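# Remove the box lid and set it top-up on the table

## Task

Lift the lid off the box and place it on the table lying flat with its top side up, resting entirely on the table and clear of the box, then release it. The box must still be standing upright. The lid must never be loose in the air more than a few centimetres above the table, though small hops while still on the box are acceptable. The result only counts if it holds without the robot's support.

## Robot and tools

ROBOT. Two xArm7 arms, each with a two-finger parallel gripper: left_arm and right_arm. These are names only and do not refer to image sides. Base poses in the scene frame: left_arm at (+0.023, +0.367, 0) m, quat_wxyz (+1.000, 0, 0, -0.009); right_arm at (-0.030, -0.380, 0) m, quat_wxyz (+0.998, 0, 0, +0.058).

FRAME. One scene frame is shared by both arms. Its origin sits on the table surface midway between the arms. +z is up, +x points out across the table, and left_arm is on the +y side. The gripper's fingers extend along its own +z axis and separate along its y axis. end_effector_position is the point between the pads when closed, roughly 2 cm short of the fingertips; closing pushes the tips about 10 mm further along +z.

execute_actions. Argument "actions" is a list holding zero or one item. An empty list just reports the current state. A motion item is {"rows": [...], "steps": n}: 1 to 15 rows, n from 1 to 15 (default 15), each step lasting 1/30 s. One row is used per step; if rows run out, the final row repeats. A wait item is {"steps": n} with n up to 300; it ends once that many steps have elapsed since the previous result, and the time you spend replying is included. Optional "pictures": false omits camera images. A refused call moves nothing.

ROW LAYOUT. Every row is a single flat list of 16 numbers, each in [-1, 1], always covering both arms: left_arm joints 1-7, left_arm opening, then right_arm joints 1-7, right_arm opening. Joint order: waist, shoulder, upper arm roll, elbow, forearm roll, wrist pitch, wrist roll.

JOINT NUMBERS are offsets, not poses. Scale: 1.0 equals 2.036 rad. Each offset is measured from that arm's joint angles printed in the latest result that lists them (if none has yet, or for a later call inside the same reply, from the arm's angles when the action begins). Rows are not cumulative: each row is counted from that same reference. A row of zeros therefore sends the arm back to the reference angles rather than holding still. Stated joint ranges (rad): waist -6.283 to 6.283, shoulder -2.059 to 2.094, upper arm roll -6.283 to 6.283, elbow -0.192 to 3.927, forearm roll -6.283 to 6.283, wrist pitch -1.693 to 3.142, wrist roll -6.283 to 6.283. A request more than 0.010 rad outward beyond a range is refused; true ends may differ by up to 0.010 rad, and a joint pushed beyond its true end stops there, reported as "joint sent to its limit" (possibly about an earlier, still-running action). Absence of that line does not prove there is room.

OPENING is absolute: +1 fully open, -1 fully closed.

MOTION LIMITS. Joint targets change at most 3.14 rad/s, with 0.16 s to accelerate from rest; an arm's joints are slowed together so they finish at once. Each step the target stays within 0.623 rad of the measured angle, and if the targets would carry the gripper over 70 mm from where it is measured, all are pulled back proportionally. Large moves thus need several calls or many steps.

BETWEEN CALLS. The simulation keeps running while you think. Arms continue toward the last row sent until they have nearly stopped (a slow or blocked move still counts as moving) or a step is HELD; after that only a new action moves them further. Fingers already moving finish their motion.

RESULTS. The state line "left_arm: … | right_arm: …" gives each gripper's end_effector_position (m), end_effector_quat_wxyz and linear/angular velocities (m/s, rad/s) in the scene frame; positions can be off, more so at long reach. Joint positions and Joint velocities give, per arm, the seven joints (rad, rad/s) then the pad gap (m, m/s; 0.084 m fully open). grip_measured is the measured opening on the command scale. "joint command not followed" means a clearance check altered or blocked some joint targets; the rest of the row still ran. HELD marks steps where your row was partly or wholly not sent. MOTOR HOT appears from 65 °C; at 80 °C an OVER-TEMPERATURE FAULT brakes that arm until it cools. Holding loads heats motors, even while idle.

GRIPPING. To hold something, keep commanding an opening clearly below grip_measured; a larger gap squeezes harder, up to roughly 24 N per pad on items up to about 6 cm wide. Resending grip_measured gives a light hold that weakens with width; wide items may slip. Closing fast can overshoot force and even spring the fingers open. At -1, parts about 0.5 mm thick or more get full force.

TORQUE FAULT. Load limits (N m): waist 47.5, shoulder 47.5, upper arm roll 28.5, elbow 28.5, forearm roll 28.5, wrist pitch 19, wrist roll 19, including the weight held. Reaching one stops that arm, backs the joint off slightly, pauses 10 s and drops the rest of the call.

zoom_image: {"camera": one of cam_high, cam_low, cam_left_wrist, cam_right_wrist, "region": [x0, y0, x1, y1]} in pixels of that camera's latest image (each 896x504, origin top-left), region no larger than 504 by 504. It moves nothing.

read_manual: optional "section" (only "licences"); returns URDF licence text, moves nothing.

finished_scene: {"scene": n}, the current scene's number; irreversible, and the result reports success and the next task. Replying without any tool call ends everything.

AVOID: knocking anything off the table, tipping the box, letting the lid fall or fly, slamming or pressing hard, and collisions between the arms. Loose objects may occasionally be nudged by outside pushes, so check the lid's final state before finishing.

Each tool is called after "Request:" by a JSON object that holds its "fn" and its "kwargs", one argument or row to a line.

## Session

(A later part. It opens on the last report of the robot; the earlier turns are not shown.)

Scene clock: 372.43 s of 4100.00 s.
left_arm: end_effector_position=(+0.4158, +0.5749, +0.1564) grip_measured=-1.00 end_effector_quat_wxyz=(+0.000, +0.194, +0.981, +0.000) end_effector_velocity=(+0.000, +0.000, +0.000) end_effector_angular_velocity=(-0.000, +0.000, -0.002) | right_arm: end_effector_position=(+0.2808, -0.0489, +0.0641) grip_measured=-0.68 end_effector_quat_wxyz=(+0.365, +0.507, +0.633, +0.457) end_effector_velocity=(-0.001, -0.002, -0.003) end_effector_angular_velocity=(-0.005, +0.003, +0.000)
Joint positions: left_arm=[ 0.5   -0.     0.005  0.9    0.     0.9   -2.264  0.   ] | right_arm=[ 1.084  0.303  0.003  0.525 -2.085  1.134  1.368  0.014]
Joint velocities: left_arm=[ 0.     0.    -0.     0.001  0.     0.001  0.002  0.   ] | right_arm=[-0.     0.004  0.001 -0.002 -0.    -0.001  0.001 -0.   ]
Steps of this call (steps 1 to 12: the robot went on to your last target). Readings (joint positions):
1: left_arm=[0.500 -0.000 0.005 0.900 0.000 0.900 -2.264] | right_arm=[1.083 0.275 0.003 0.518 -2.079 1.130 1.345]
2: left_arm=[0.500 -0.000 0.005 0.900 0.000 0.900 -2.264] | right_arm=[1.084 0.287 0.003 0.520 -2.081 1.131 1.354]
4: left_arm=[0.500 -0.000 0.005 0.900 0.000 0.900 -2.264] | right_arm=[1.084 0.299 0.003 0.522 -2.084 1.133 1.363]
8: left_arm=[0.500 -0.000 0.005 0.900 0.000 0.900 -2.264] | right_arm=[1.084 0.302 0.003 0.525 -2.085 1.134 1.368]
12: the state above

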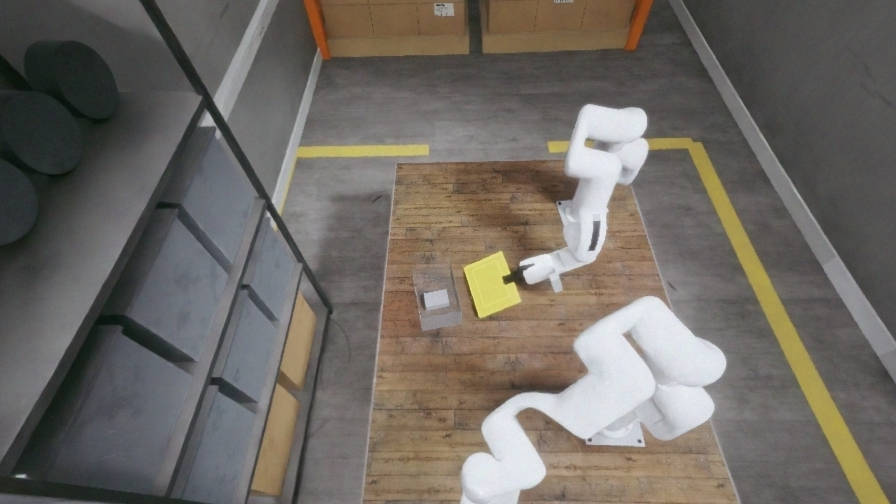

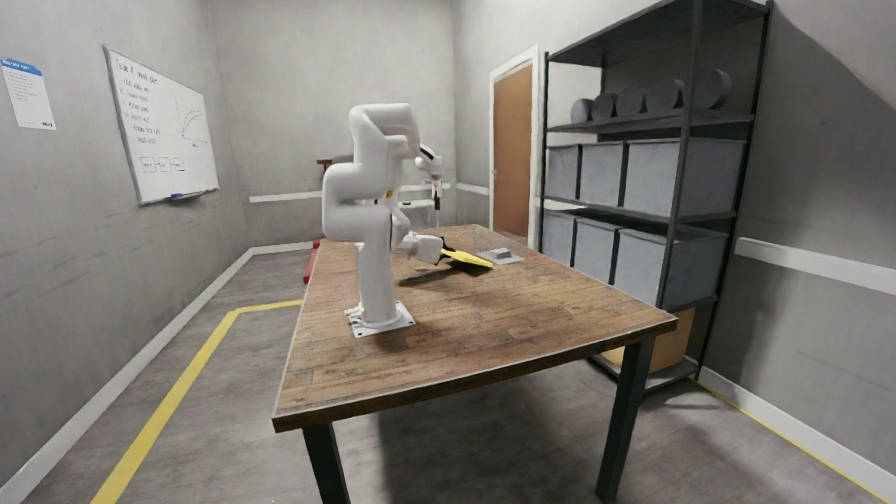

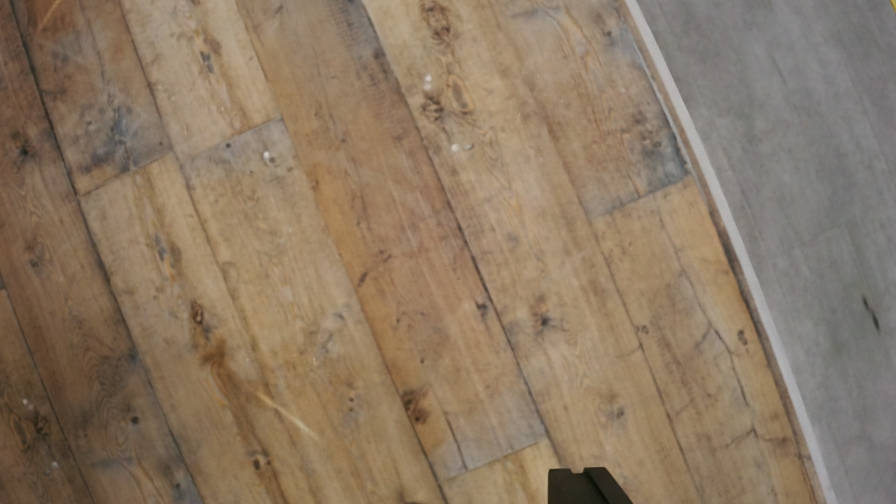

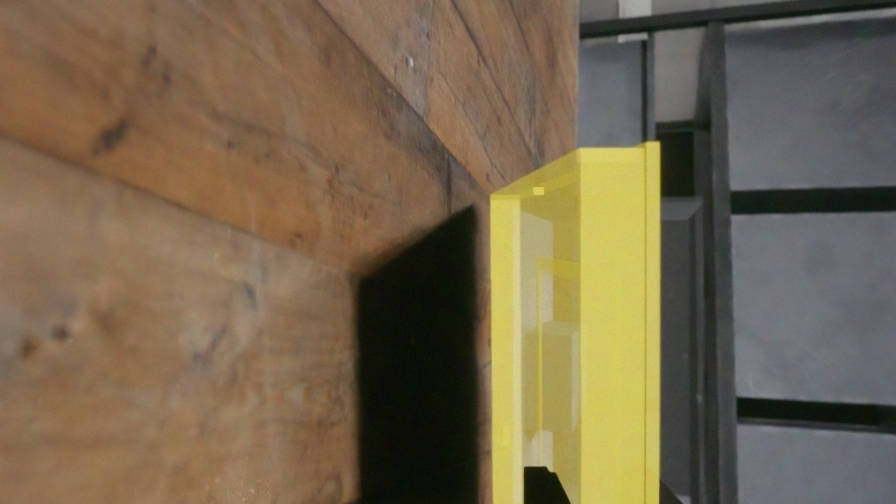

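Request:
{"fn": "execute_actions", "kwargs": {
  "actions": [
    {"rows": [[0,0,0,0,0,0,0,-1, 0,0.002,0,0.0004,-0.0007,0.0008,0.0016,-1],[0,0,0,0,0,0,0,-1, 0,0.0046,0,0.0008,-0.0015,0.0019,0.0037,-1],[0,0,0,0,0,0,0,-1, 0,0.0072,0,0.0013,-0.0024,0.003,0.0058,-1],[0,0,0,0,0,0,0,-1, 0,0.0093,0,0.0017,-0.0031,0.0038,0.0074,-1],[0,0,0,0,0,0,0,-1, 0,0.0093,0,0.0017,-0.0031,0.0038,0.0074,-1],[0,0,0,0,0,0,0,-1, 0,0.0093,0,0.0017,-0.0031,0.0038,0.0074,-0.85],[0,0,0,0,0,0,0,-1, 0,0.0093,0,0.0017,-0.0031,0.0038,0.0074,-0.72],[0,0,0,0,0,0,0,-1, 0,0.0093,0,0.0017,-0.0031,0.0038,0.0074,-0.66],[0,0,0,0,0,0,0,-1, 0,0.0093,0,0.0017,-0.0031,0.0038,0.0074,-0.62],[0,0,0,0,0,0,0,-1, 0,0.0093,0,0.0017,-0.0031,0.0038,0.0074,-0.57],[0,0,0,0,0,0,0,-1, 0,0.0093,0,0.0017,-0.0031,0.0038,0.0074,-0.51],[0,0,0,0,0,0,0,-1, 0,0.0093,0,0.0017,-0.0031,0.0038,0.0074,-0.44],[0,0,0,0,0,0,0,-1, 0,0.0093,0,0.0017,-0.0031,0.0038,0.0074,-0.36],[0,0,0,0,0,0,0,-1, 0,0.0093,0,0.0017,-0.0031,0.0038,0.0074,-0.28],[0,0,0,0,0,0,0,-1, 0,0.0093,0,0.0017,-0.0031,0.0038,0.0074,-0.2]], "steps": 15}
  ]
}}

Scene clock: 385.30 s of 4100.00 s.
left_arm: end_effector_position=(+0.4158, +0.5749, +0.1564) grip_measured=-1.00 end_effector_quat_wxyz=(+0.000, +0.194, +0.981, +0.000) end_effector_velocity=(+0.000, +0.000, +0.001) end_effector_angular_velocity=(+0.001, -0.002, +0.001) | right_arm: end_effector_position=(+0.2811, -0.0499, +0.0592) grip_measured=-0.35 end_effector_quat_wxyz=(+0.365, +0.507, +0.633, +0.458) end_effector_velocity=(-0.000, -0.001, -0.001) end_effector_angular_velocity=(-0.002, +0.002, -0.000)
Joint positions: left_arm=[ 0.5   -0.     0.005  0.9    0.     0.9   -2.264  0.   ] | right_arm=[ 1.084  0.321  0.003  0.528 -2.091  1.142  1.383  0.029]
Joint velocities: left_arm=[-0.    -0.001  0.     0.001  0.    -0.    -0.001  0.   ] | right_arm=[-0.     0.001  0.    -0.002  0.    -0.     0.001  0.104]
Steps of this call (steps 1 to 30: the robot went on to your last target; steps 31 to 90: nothing new was sent; then 9.37 s passed at rest; steps 91 to 105: all 15 steps of this action). Readings (joint positions):
91: left_arm=[0.500 -0.000 0.005 0.900 0.000 0.900 -2.264] | right_arm=[1.085 0.304 0.003 0.525 -2.085 1.134 1.368]
92: left_arm=[0.500 -0.000 0.005 0.900 0.000 0.900 -2.264] | right_arm=[1.085 0.304 0.003 0.525 -2.086 1.135 1.369]
94: left_arm=[0.500 -0.000 0.005 0.900 0.000 0.900 -2.264] | right_arm=[1.084 0.309 0.003 0.526 -2.087 1.137 1.373]
98: left_arm=[0.500 -0.000 0.005 0.900 0.000 0.900 -2.264] | right_arm=[1.084 0.320 0.003 0.527 -2.091 1.141 1.381]
105: the state above

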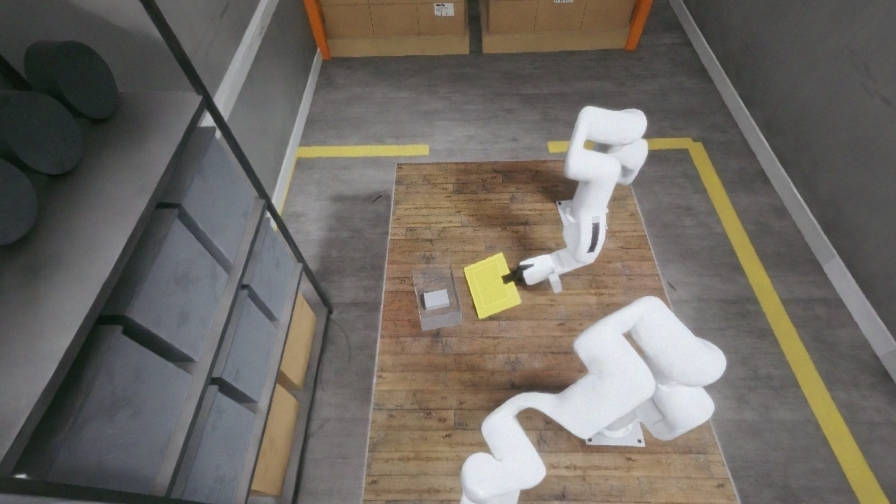

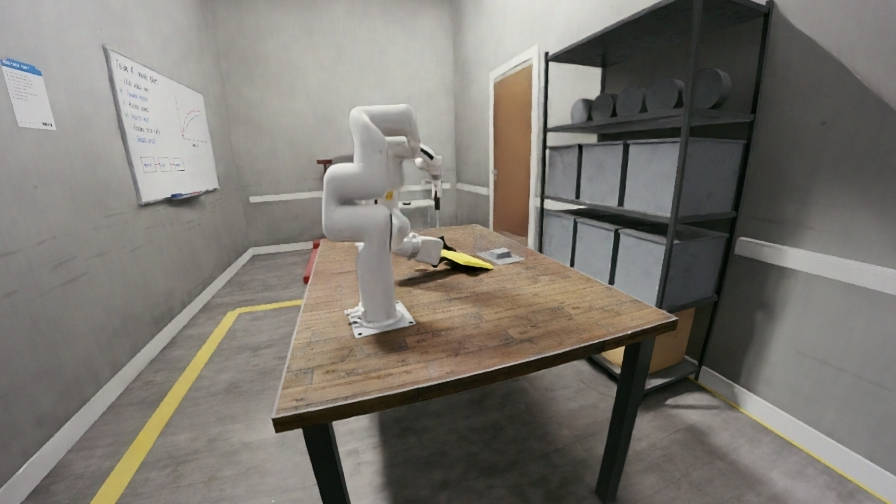

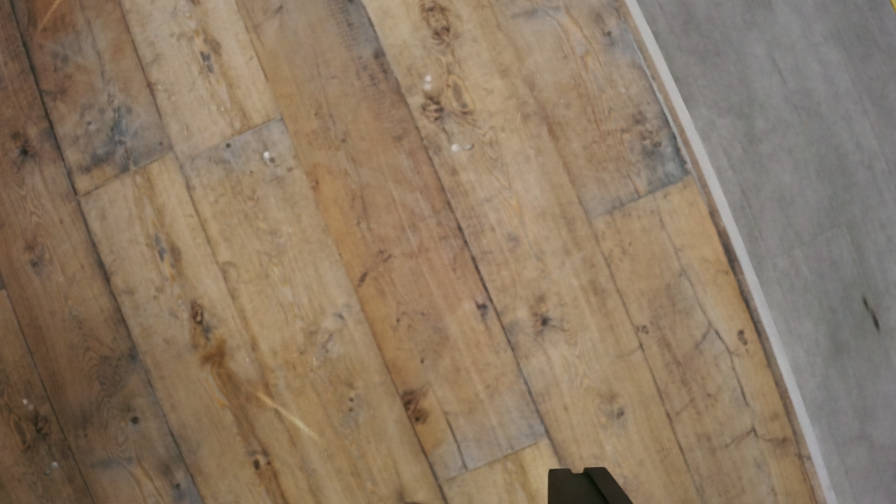

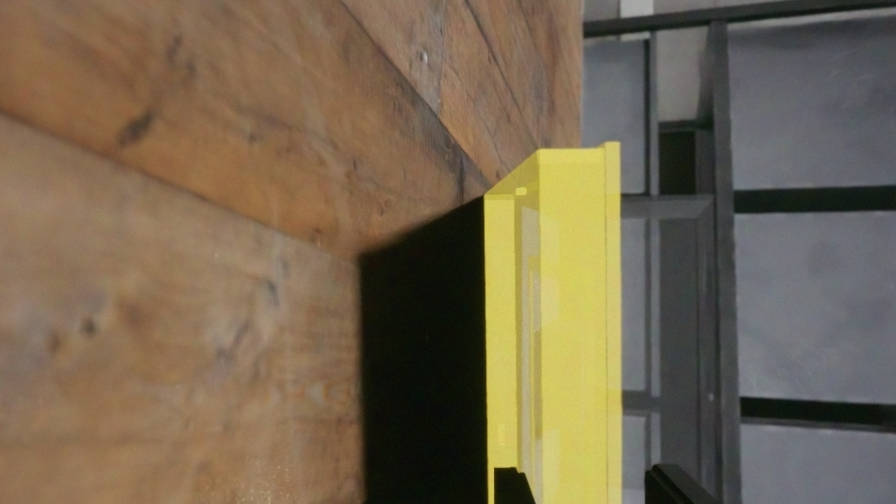

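Request:
{"fn": "execute_actions", "kwargs": {
  "actions": [
    {"rows": [[0,0,0,0,0,0,0,-1, -0.0015,-0.0011,0,0.0003,0.0005,-0.0042,-0.002,-0.2],[0,0,0,0,0,0,0,-1, -0.0044,-0.0032,0,0.001,0.0015,-0.0125,-0.006,-0.2],[0,0,0,0,0,0,0,-1, -0.0089,-0.0063,0,0.002,0.003,-0.0249,-0.0121,-0.2],[0,0,0,0,0,0,0,-1, -0.0141,-0.01,0,0.0032,0.0047,-0.0395,-0.0191,-0.2],[0,0,0,0,0,0,0,-1, -0.02,-0.0142,0,0.0046,0.0066,-0.0561,-0.0272,-0.2],[0,0,0,0,0,0,0,-1, -0.0259,-0.0184,0,0.006,0.0086,-0.0727,-0.0352,-0.2],[0,0,0,0,0,0,0,-1, -0.0319,-0.0227,0,0.0073,0.0106,-0.0894,-0.0433,-0.2],[0,0,0,0,0,0,0,-1, -0.0378,-0.0269,0,0.0087,0.0125,-0.106,-0.0514,-0.2],[0,0,0,0,0,0,0,-1, -0.0437,-0.0311,0,0.01,0.0145,-0.1226,-0.0594,-0.2],[0,0,0,0,0,0,0,-1, -0.0496,-0.0353,0,0.0114,0.0165,-0.1392,-0.0675,-0.2],[0,0,0,0,0,0,0,-1, -0.0556,-0.0395,0,0.0128,0.0185,-0.1559,-0.0755,-0.2],[0,0,0,0,0,0,0,-1, -0.0615,-0.0437,0,0.0141,0.0204,-0.1725,-0.0836,-0.2],[0,0,0,0,0,0,0,-1, -0.0674,-0.048,0,0.0155,0.0224,-0.1891,-0.0916,-0.2],[0,0,0,0,0,0,0,-1, -0.0719,-0.0511,0,0.0165,0.0239,-0.2016,-0.0977,-0.2],[0,0,0,0,0,0,0,-1, -0.0741,-0.0527,0,0.017,0.0246,-0.2078,-0.1007,-0.2]], "steps": 15}
  ],
  "pictures": false
}}

Request:
{"fn": "execute_actions", "kwargs": {
  "actions": [
    {"steps": 10}
  ]
}}

Scene clock: 422.47 s of 4100.00 s.
left_arm: end_effector_position=(+0.4158, +0.5749, +0.1564) grip_measured=-1.00 end_effector_quat_wxyz=(+0.000, +0.194, +0.981, +0.000) end_effector_velocity=(-0.000, -0.000, -0.000) end_effector_angular_velocity=(-0.000, +0.001, -0.002) | right_arm: end_effector_position=(+0.2734, -0.0549, +0.0406) grip_measured=-0.21 end_effector_quat_wxyz=(+0.303, +0.551, +0.685, +0.369) end_effector_velocity=(-0.040, +0.004, -0.026) end_effector_angular_velocity=(-0.097, +0.722, +0.062)
Joint positions: left_arm=[ 0.5   -0.     0.005  0.9    0.     0.9   -2.264  0.   ] | right_arm=[ 0.969  0.239  0.003  0.555 -2.053  0.82   1.227  0.035]
Joint velocities: left_arm=[-0.    -0.     0.    -0.001  0.     0.     0.002  0.   ] | right_arm=[-0.345 -0.245 -0.     0.078  0.114 -0.959 -0.465 -0.   ]
Steps of this call (steps 1 to 15: the robot went on to your last target; steps 16 to 90: nothing new was sent; then 33.67 s passed at rest; steps 91 to 105: all 15 steps of this action). Readings (joint positions):
91: left_arm=[0.500 -0.000 0.005 0.900 0.000 0.900 -2.264] | right_arm=[1.084 0.322 0.003 0.528 -2.091 1.142 1.383]
92: left_arm=[0.500 -0.000 0.005 0.900 0.000 0.900 -2.264] | right_arm=[1.084 0.321 0.003 0.528 -2.091 1.140 1.382]
94: left_arm=[0.500 -0.000 0.005 0.900 0.000 0.900 -2.264] | right_arm=[1.079 0.318 0.003 0.529 -2.089 1.125 1.375]
98: left_arm=[0.500 -0.000 0.005 0.900 0.000 0.900 -2.264] | right_arm=[1.049 0.296 0.003 0.536 -2.080 1.042 1.335]
105: the state above

Scene clock: 422.80 s of 4100.00 s.
left_arm: end_effector_position=(+0.4158, +0.5749, +0.1564) grip_measured=-1.00 end_effector_quat_wxyz=(+0.000, +0.194, +0.981, +0.000) end_effector_velocity=(-0.001, +0.000, +0.000) end_effector_angular_velocity=(+0.001, +0.001, -0.000) | right_arm: end_effector_position=(+0.2679, -0.0537, +0.0384) grip_measured=-0.21 end_effector_quat_wxyz=(+0.277, +0.559, +0.700, +0.347) end_effector_velocity=(-0.001, -0.000, -0.001) end_effector_angular_velocity=(-0.002, +0.007, +0.001)
Joint positions: left_arm=[ 0.5   -0.     0.005  0.9    0.     0.9   -2.264  0.   ] | right_arm=[ 0.934  0.215  0.003  0.563 -2.042  0.72   1.178  0.035]
Joint velocities: left_arm=[ 0.001 -0.001  0.001 -0.001  0.001  0.     0.001  0.   ] | right_arm=[-0.003 -0.002 -0.001 -0.     0.001 -0.009 -0.005  0.   ]
Steps of this call (steps 1 to 10: the robot went on to your last target). Readings (joint positions):
1: left_arm=[0.500 -0.000 0.005 0.900 0.000 0.900 -2.264] | right_arm=[0.958 0.232 0.003 0.557 -2.050 0.789 1.212]
2: left_arm=[0.500 -0.000 0.005 0.900 0.000 0.900 -2.264] | right_arm=[0.949 0.225 0.002 0.560 -2.047 0.764 1.200]
4: left_arm=[0.500 -0.000 0.005 0.900 0.000 0.900 -2.264] | right_arm=[0.938 0.217 0.002 0.563 -2.043 0.734 1.185]
8: left_arm=[0.500 -0.000 0.005 0.900 0.000 0.900 -2.264] | right_arm=[0.934 0.215 0.003 0.563 -2.042 0.721 1.179]
10: the state above

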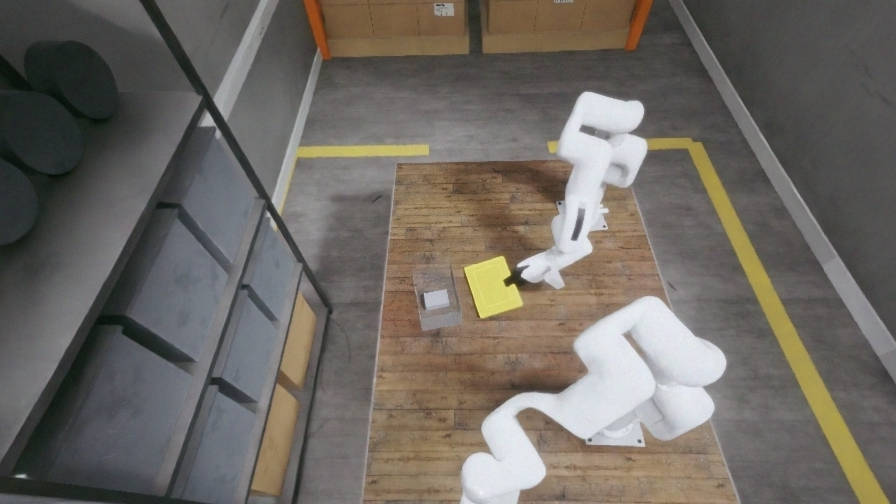

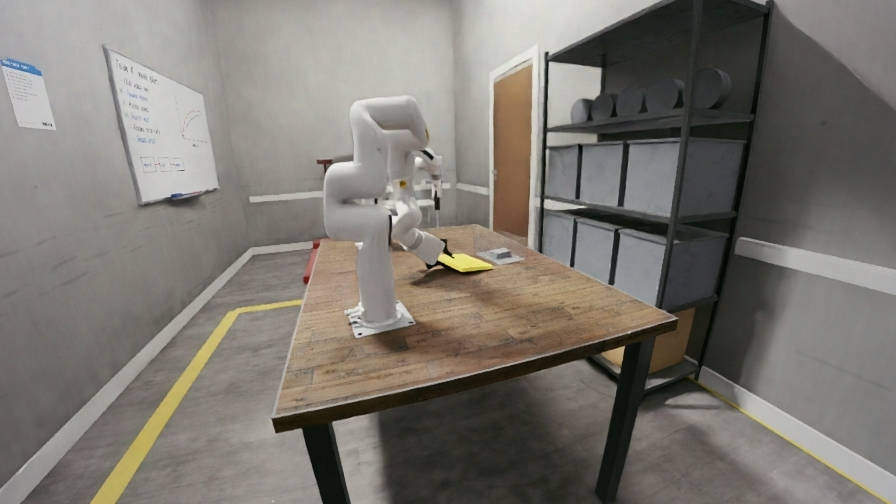

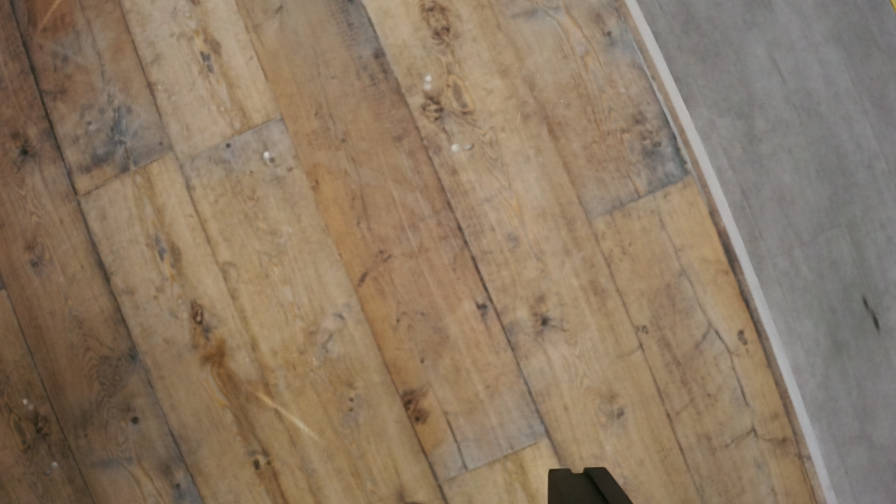

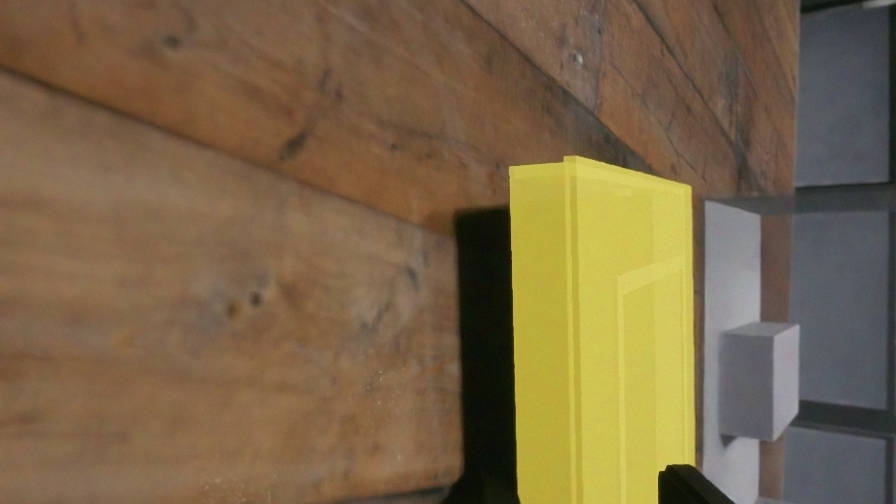

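Request:
{"fn": "execute_actions", "kwargs": {
  "actions": [
    {"rows": [[0,0,0,0,0,0,0,-1, 0.0016,-0.0008,0,-0.0012,0.0014,0.0006,0.0002,-0.2],[0,0,0,0,0,0,0,-1, 0.0043,-0.0022,0,-0.0032,0.0036,0.0017,0.0006,-0.2],[0,0,0,0,0,0,0,-1, 0.0075,-0.0038,0,-0.0057,0.0063,0.003,0.001,-0.2],[0,0,0,0,0,0,0,-1, 0.0113,-0.0056,0,-0.0085,0.0095,0.0045,0.0016,-0.2],[0,0,0,0,0,0,0,-1, 0.0151,-0.0075,0,-0.0113,0.0127,0.006,0.0021,-0.2],[0,0,0,0,0,0,0,-1, 0.0188,-0.0094,0,-0.0141,0.0159,0.0076,0.0026,-0.2],[0,0,0,0,0,0,0,-1, 0.0231,-0.0116,0,-0.0174,0.0195,0.0093,0.0032,-0.2],[0,0,0,0,0,0,0,-1, 0.0274,-0.0137,0,-0.0206,0.0231,0.011,0.0038,-0.2],[0,0,0,0,0,0,0,-1, 0.0317,-0.0159,0,-0.0238,0.0267,0.0127,0.0044,-0.2],[0,0,0,0,0,0,0,-1, 0.036,-0.018,0,-0.0271,0.0304,0.0145,0.005,-0.2],[0,0,0,0,0,0,0,-1, 0.0404,-0.0202,0,-0.0303,0.034,0.0162,0.0056,-0.2],[0,0,0,0,0,0,0,-1, 0.0447,-0.0223,0,-0.0335,0.0376,0.0179,0.0061,-0.2],[0,0,0,0,0,0,0,-1, 0.049,-0.0245,0,-0.0368,0.0412,0.0197,0.0067,-0.2],[0,0,0,0,0,0,0,-1, 0.0522,-0.0261,0,-0.0392,0.0439,0.021,0.0072,-0.2],[0,0,0,0,0,0,0,-1, 0.0538,-0.0269,0,-0.0404,0.0453,0.0216,0.0074,-0.2]], "steps": 15}
  ],
  "pictures": false
}}

Request:
{"fn": "execute_actions", "kwargs": {
  "actions": [
    {"steps": 12}
  ]
}}

Scene clock: 439.13 s of 4100.00 s.
left_arm: end_effector_position=(+0.4158, +0.5749, +0.1564) grip_measured=-1.00 end_effector_quat_wxyz=(+0.000, +0.194, +0.981, +0.000) end_effector_velocity=(+0.000, +0.000, +0.000) end_effector_angular_velocity=(-0.000, +0.000, +0.001) | right_arm: end_effector_position=(+0.2360, -0.0593, +0.0387) grip_measured=-0.21 end_effector_quat_wxyz=(+0.277, +0.559, +0.700, +0.347) end_effector_velocity=(-0.085, -0.021, -0.000) end_effector_angular_velocity=(-0.006, -0.000, +0.007)
Joint positions: left_arm=[ 0.5   -0.     0.005  0.9    0.     0.9   -2.264  0.   ] | right_arm=[ 1.023  0.171  0.004  0.496 -1.967  0.755  1.191  0.035]
Joint velocities: left_arm=[ 0.     0.001  0.     0.002  0.     0.001 -0.     0.   ] | right_arm=[ 0.24  -0.12   0.003 -0.182  0.199  0.094  0.032  0.   ]
Steps of this call (steps 1 to 30: the robot went on to your last target; steps 31 to 90: nothing new was sent; then 12.83 s passed at rest; steps 91 to 105: all 15 steps of this action). Readings (joint positions):
91: left_arm=[0.500 -0.000 0.005 0.900 0.000 0.900 -2.264] | right_arm=[0.934 0.214 0.003 0.563 -2.041 0.719 1.178]
92: left_arm=[0.500 -0.000 0.005 0.900 0.000 0.900 -2.264] | right_arm=[0.934 0.214 0.003 0.562 -2.041 0.720 1.178]
94: left_arm=[0.500 -0.000 0.005 0.900 0.000 0.900 -2.264] | right_arm=[0.940 0.211 0.002 0.559 -2.036 0.722 1.179]
98: left_arm=[0.500 -0.000 0.005 0.900 0.000 0.900 -2.264] | right_arm=[0.964 0.200 0.003 0.540 -2.016 0.732 1.183]
105: the state above

Scene clock: 439.53 s of 4100.00 s.
left_arm: end_effector_position=(+0.4158, +0.5749, +0.1564) grip_measured=-1.00 end_effector_quat_wxyz=(+0.000, +0.194, +0.981, +0.000) end_effector_velocity=(+0.000, +0.000, -0.000) end_effector_angular_velocity=(+0.001, -0.000, +0.000) | right_arm: end_effector_position=(+0.2292, -0.0615, +0.0388) grip_measured=-0.21 end_effector_quat_wxyz=(+0.277, +0.559, +0.700, +0.347) end_effector_velocity=(-0.002, +0.000, -0.000) end_effector_angular_velocity=(-0.000, +0.001, +0.003)
Joint positions: left_arm=[ 0.5   -0.     0.005  0.9    0.     0.9   -2.264  0.   ] | right_arm=[ 1.043  0.16   0.003  0.481 -1.949  0.764  1.193  0.035]
Joint velocities: left_arm=[ 0.001  0.001 -0.001  0.001  0.001 -0.001 -0.     0.   ] | right_arm=[ 0.002 -0.001  0.002 -0.002  0.001  0.     0.    -0.   ]
Steps of this call (steps 1 to 12: the robot went on to your last target). Readings (joint positions):
1: left_arm=[0.500 -0.000 0.005 0.900 0.000 0.900 -2.264] | right_arm=[1.030 0.167 0.004 0.491 -1.961 0.758 1.192]
2: left_arm=[0.500 -0.000 0.005 0.900 0.000 0.900 -2.264] | right_arm=[1.036 0.164 0.004 0.486 -1.957 0.760 1.192]
4: left_arm=[0.500 -0.000 0.005 0.900 0.000 0.900 -2.264] | right_arm=[1.041 0.161 0.004 0.482 -1.952 0.762 1.193]
8: left_arm=[0.500 -0.000 0.005 0.900 0.000 0.900 -2.264] | right_arm=[1.043 0.160 0.003 0.481 -1.950 0.764 1.193]
12: the state above

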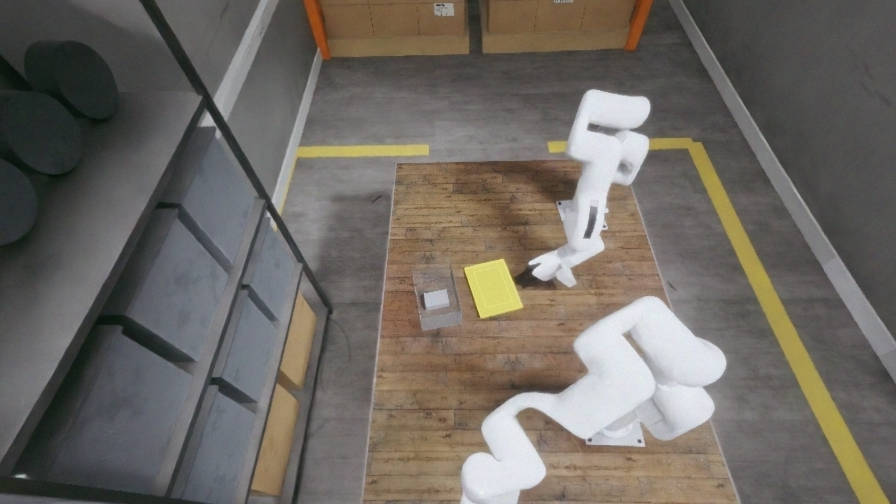

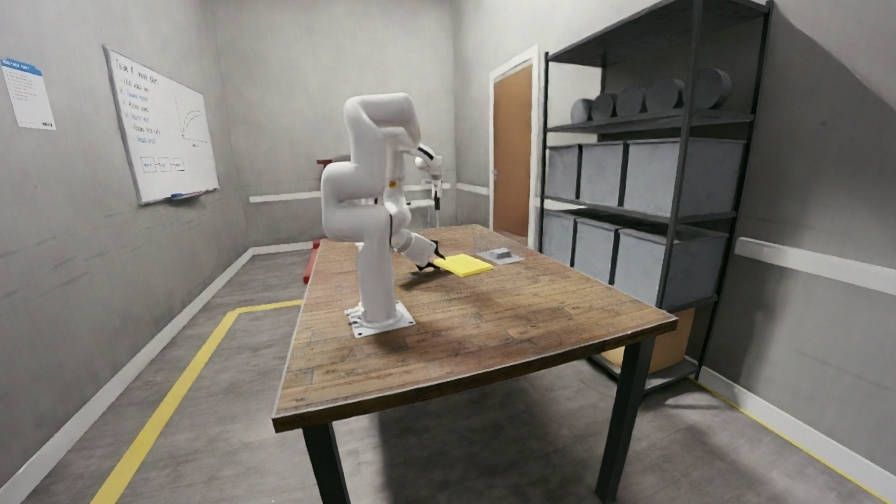

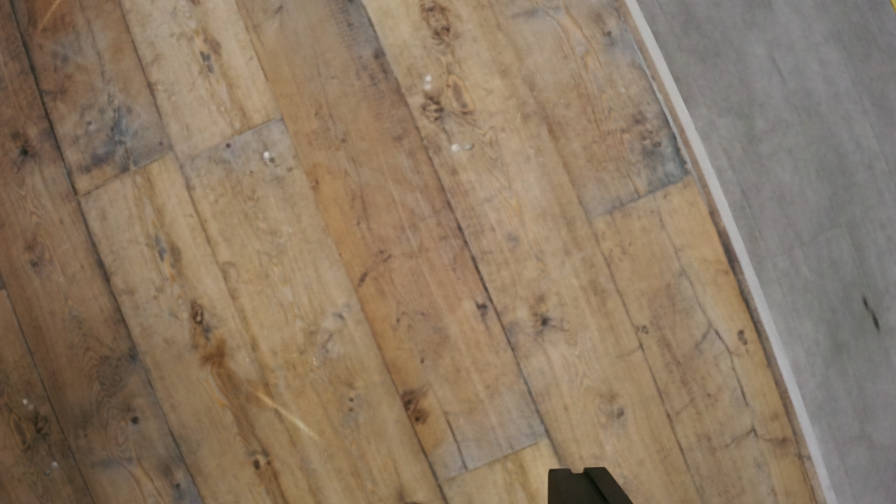

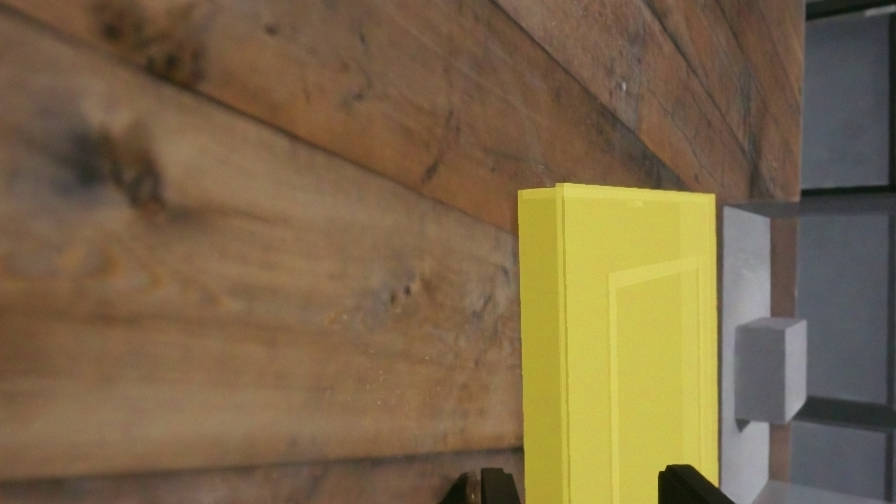

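The lid is lying flat on the table, released, and clear of the box.

Request:
{"fn": "finished_scene", "kwargs": {
  "scene": 2
}}

The scene is finished: the task was done.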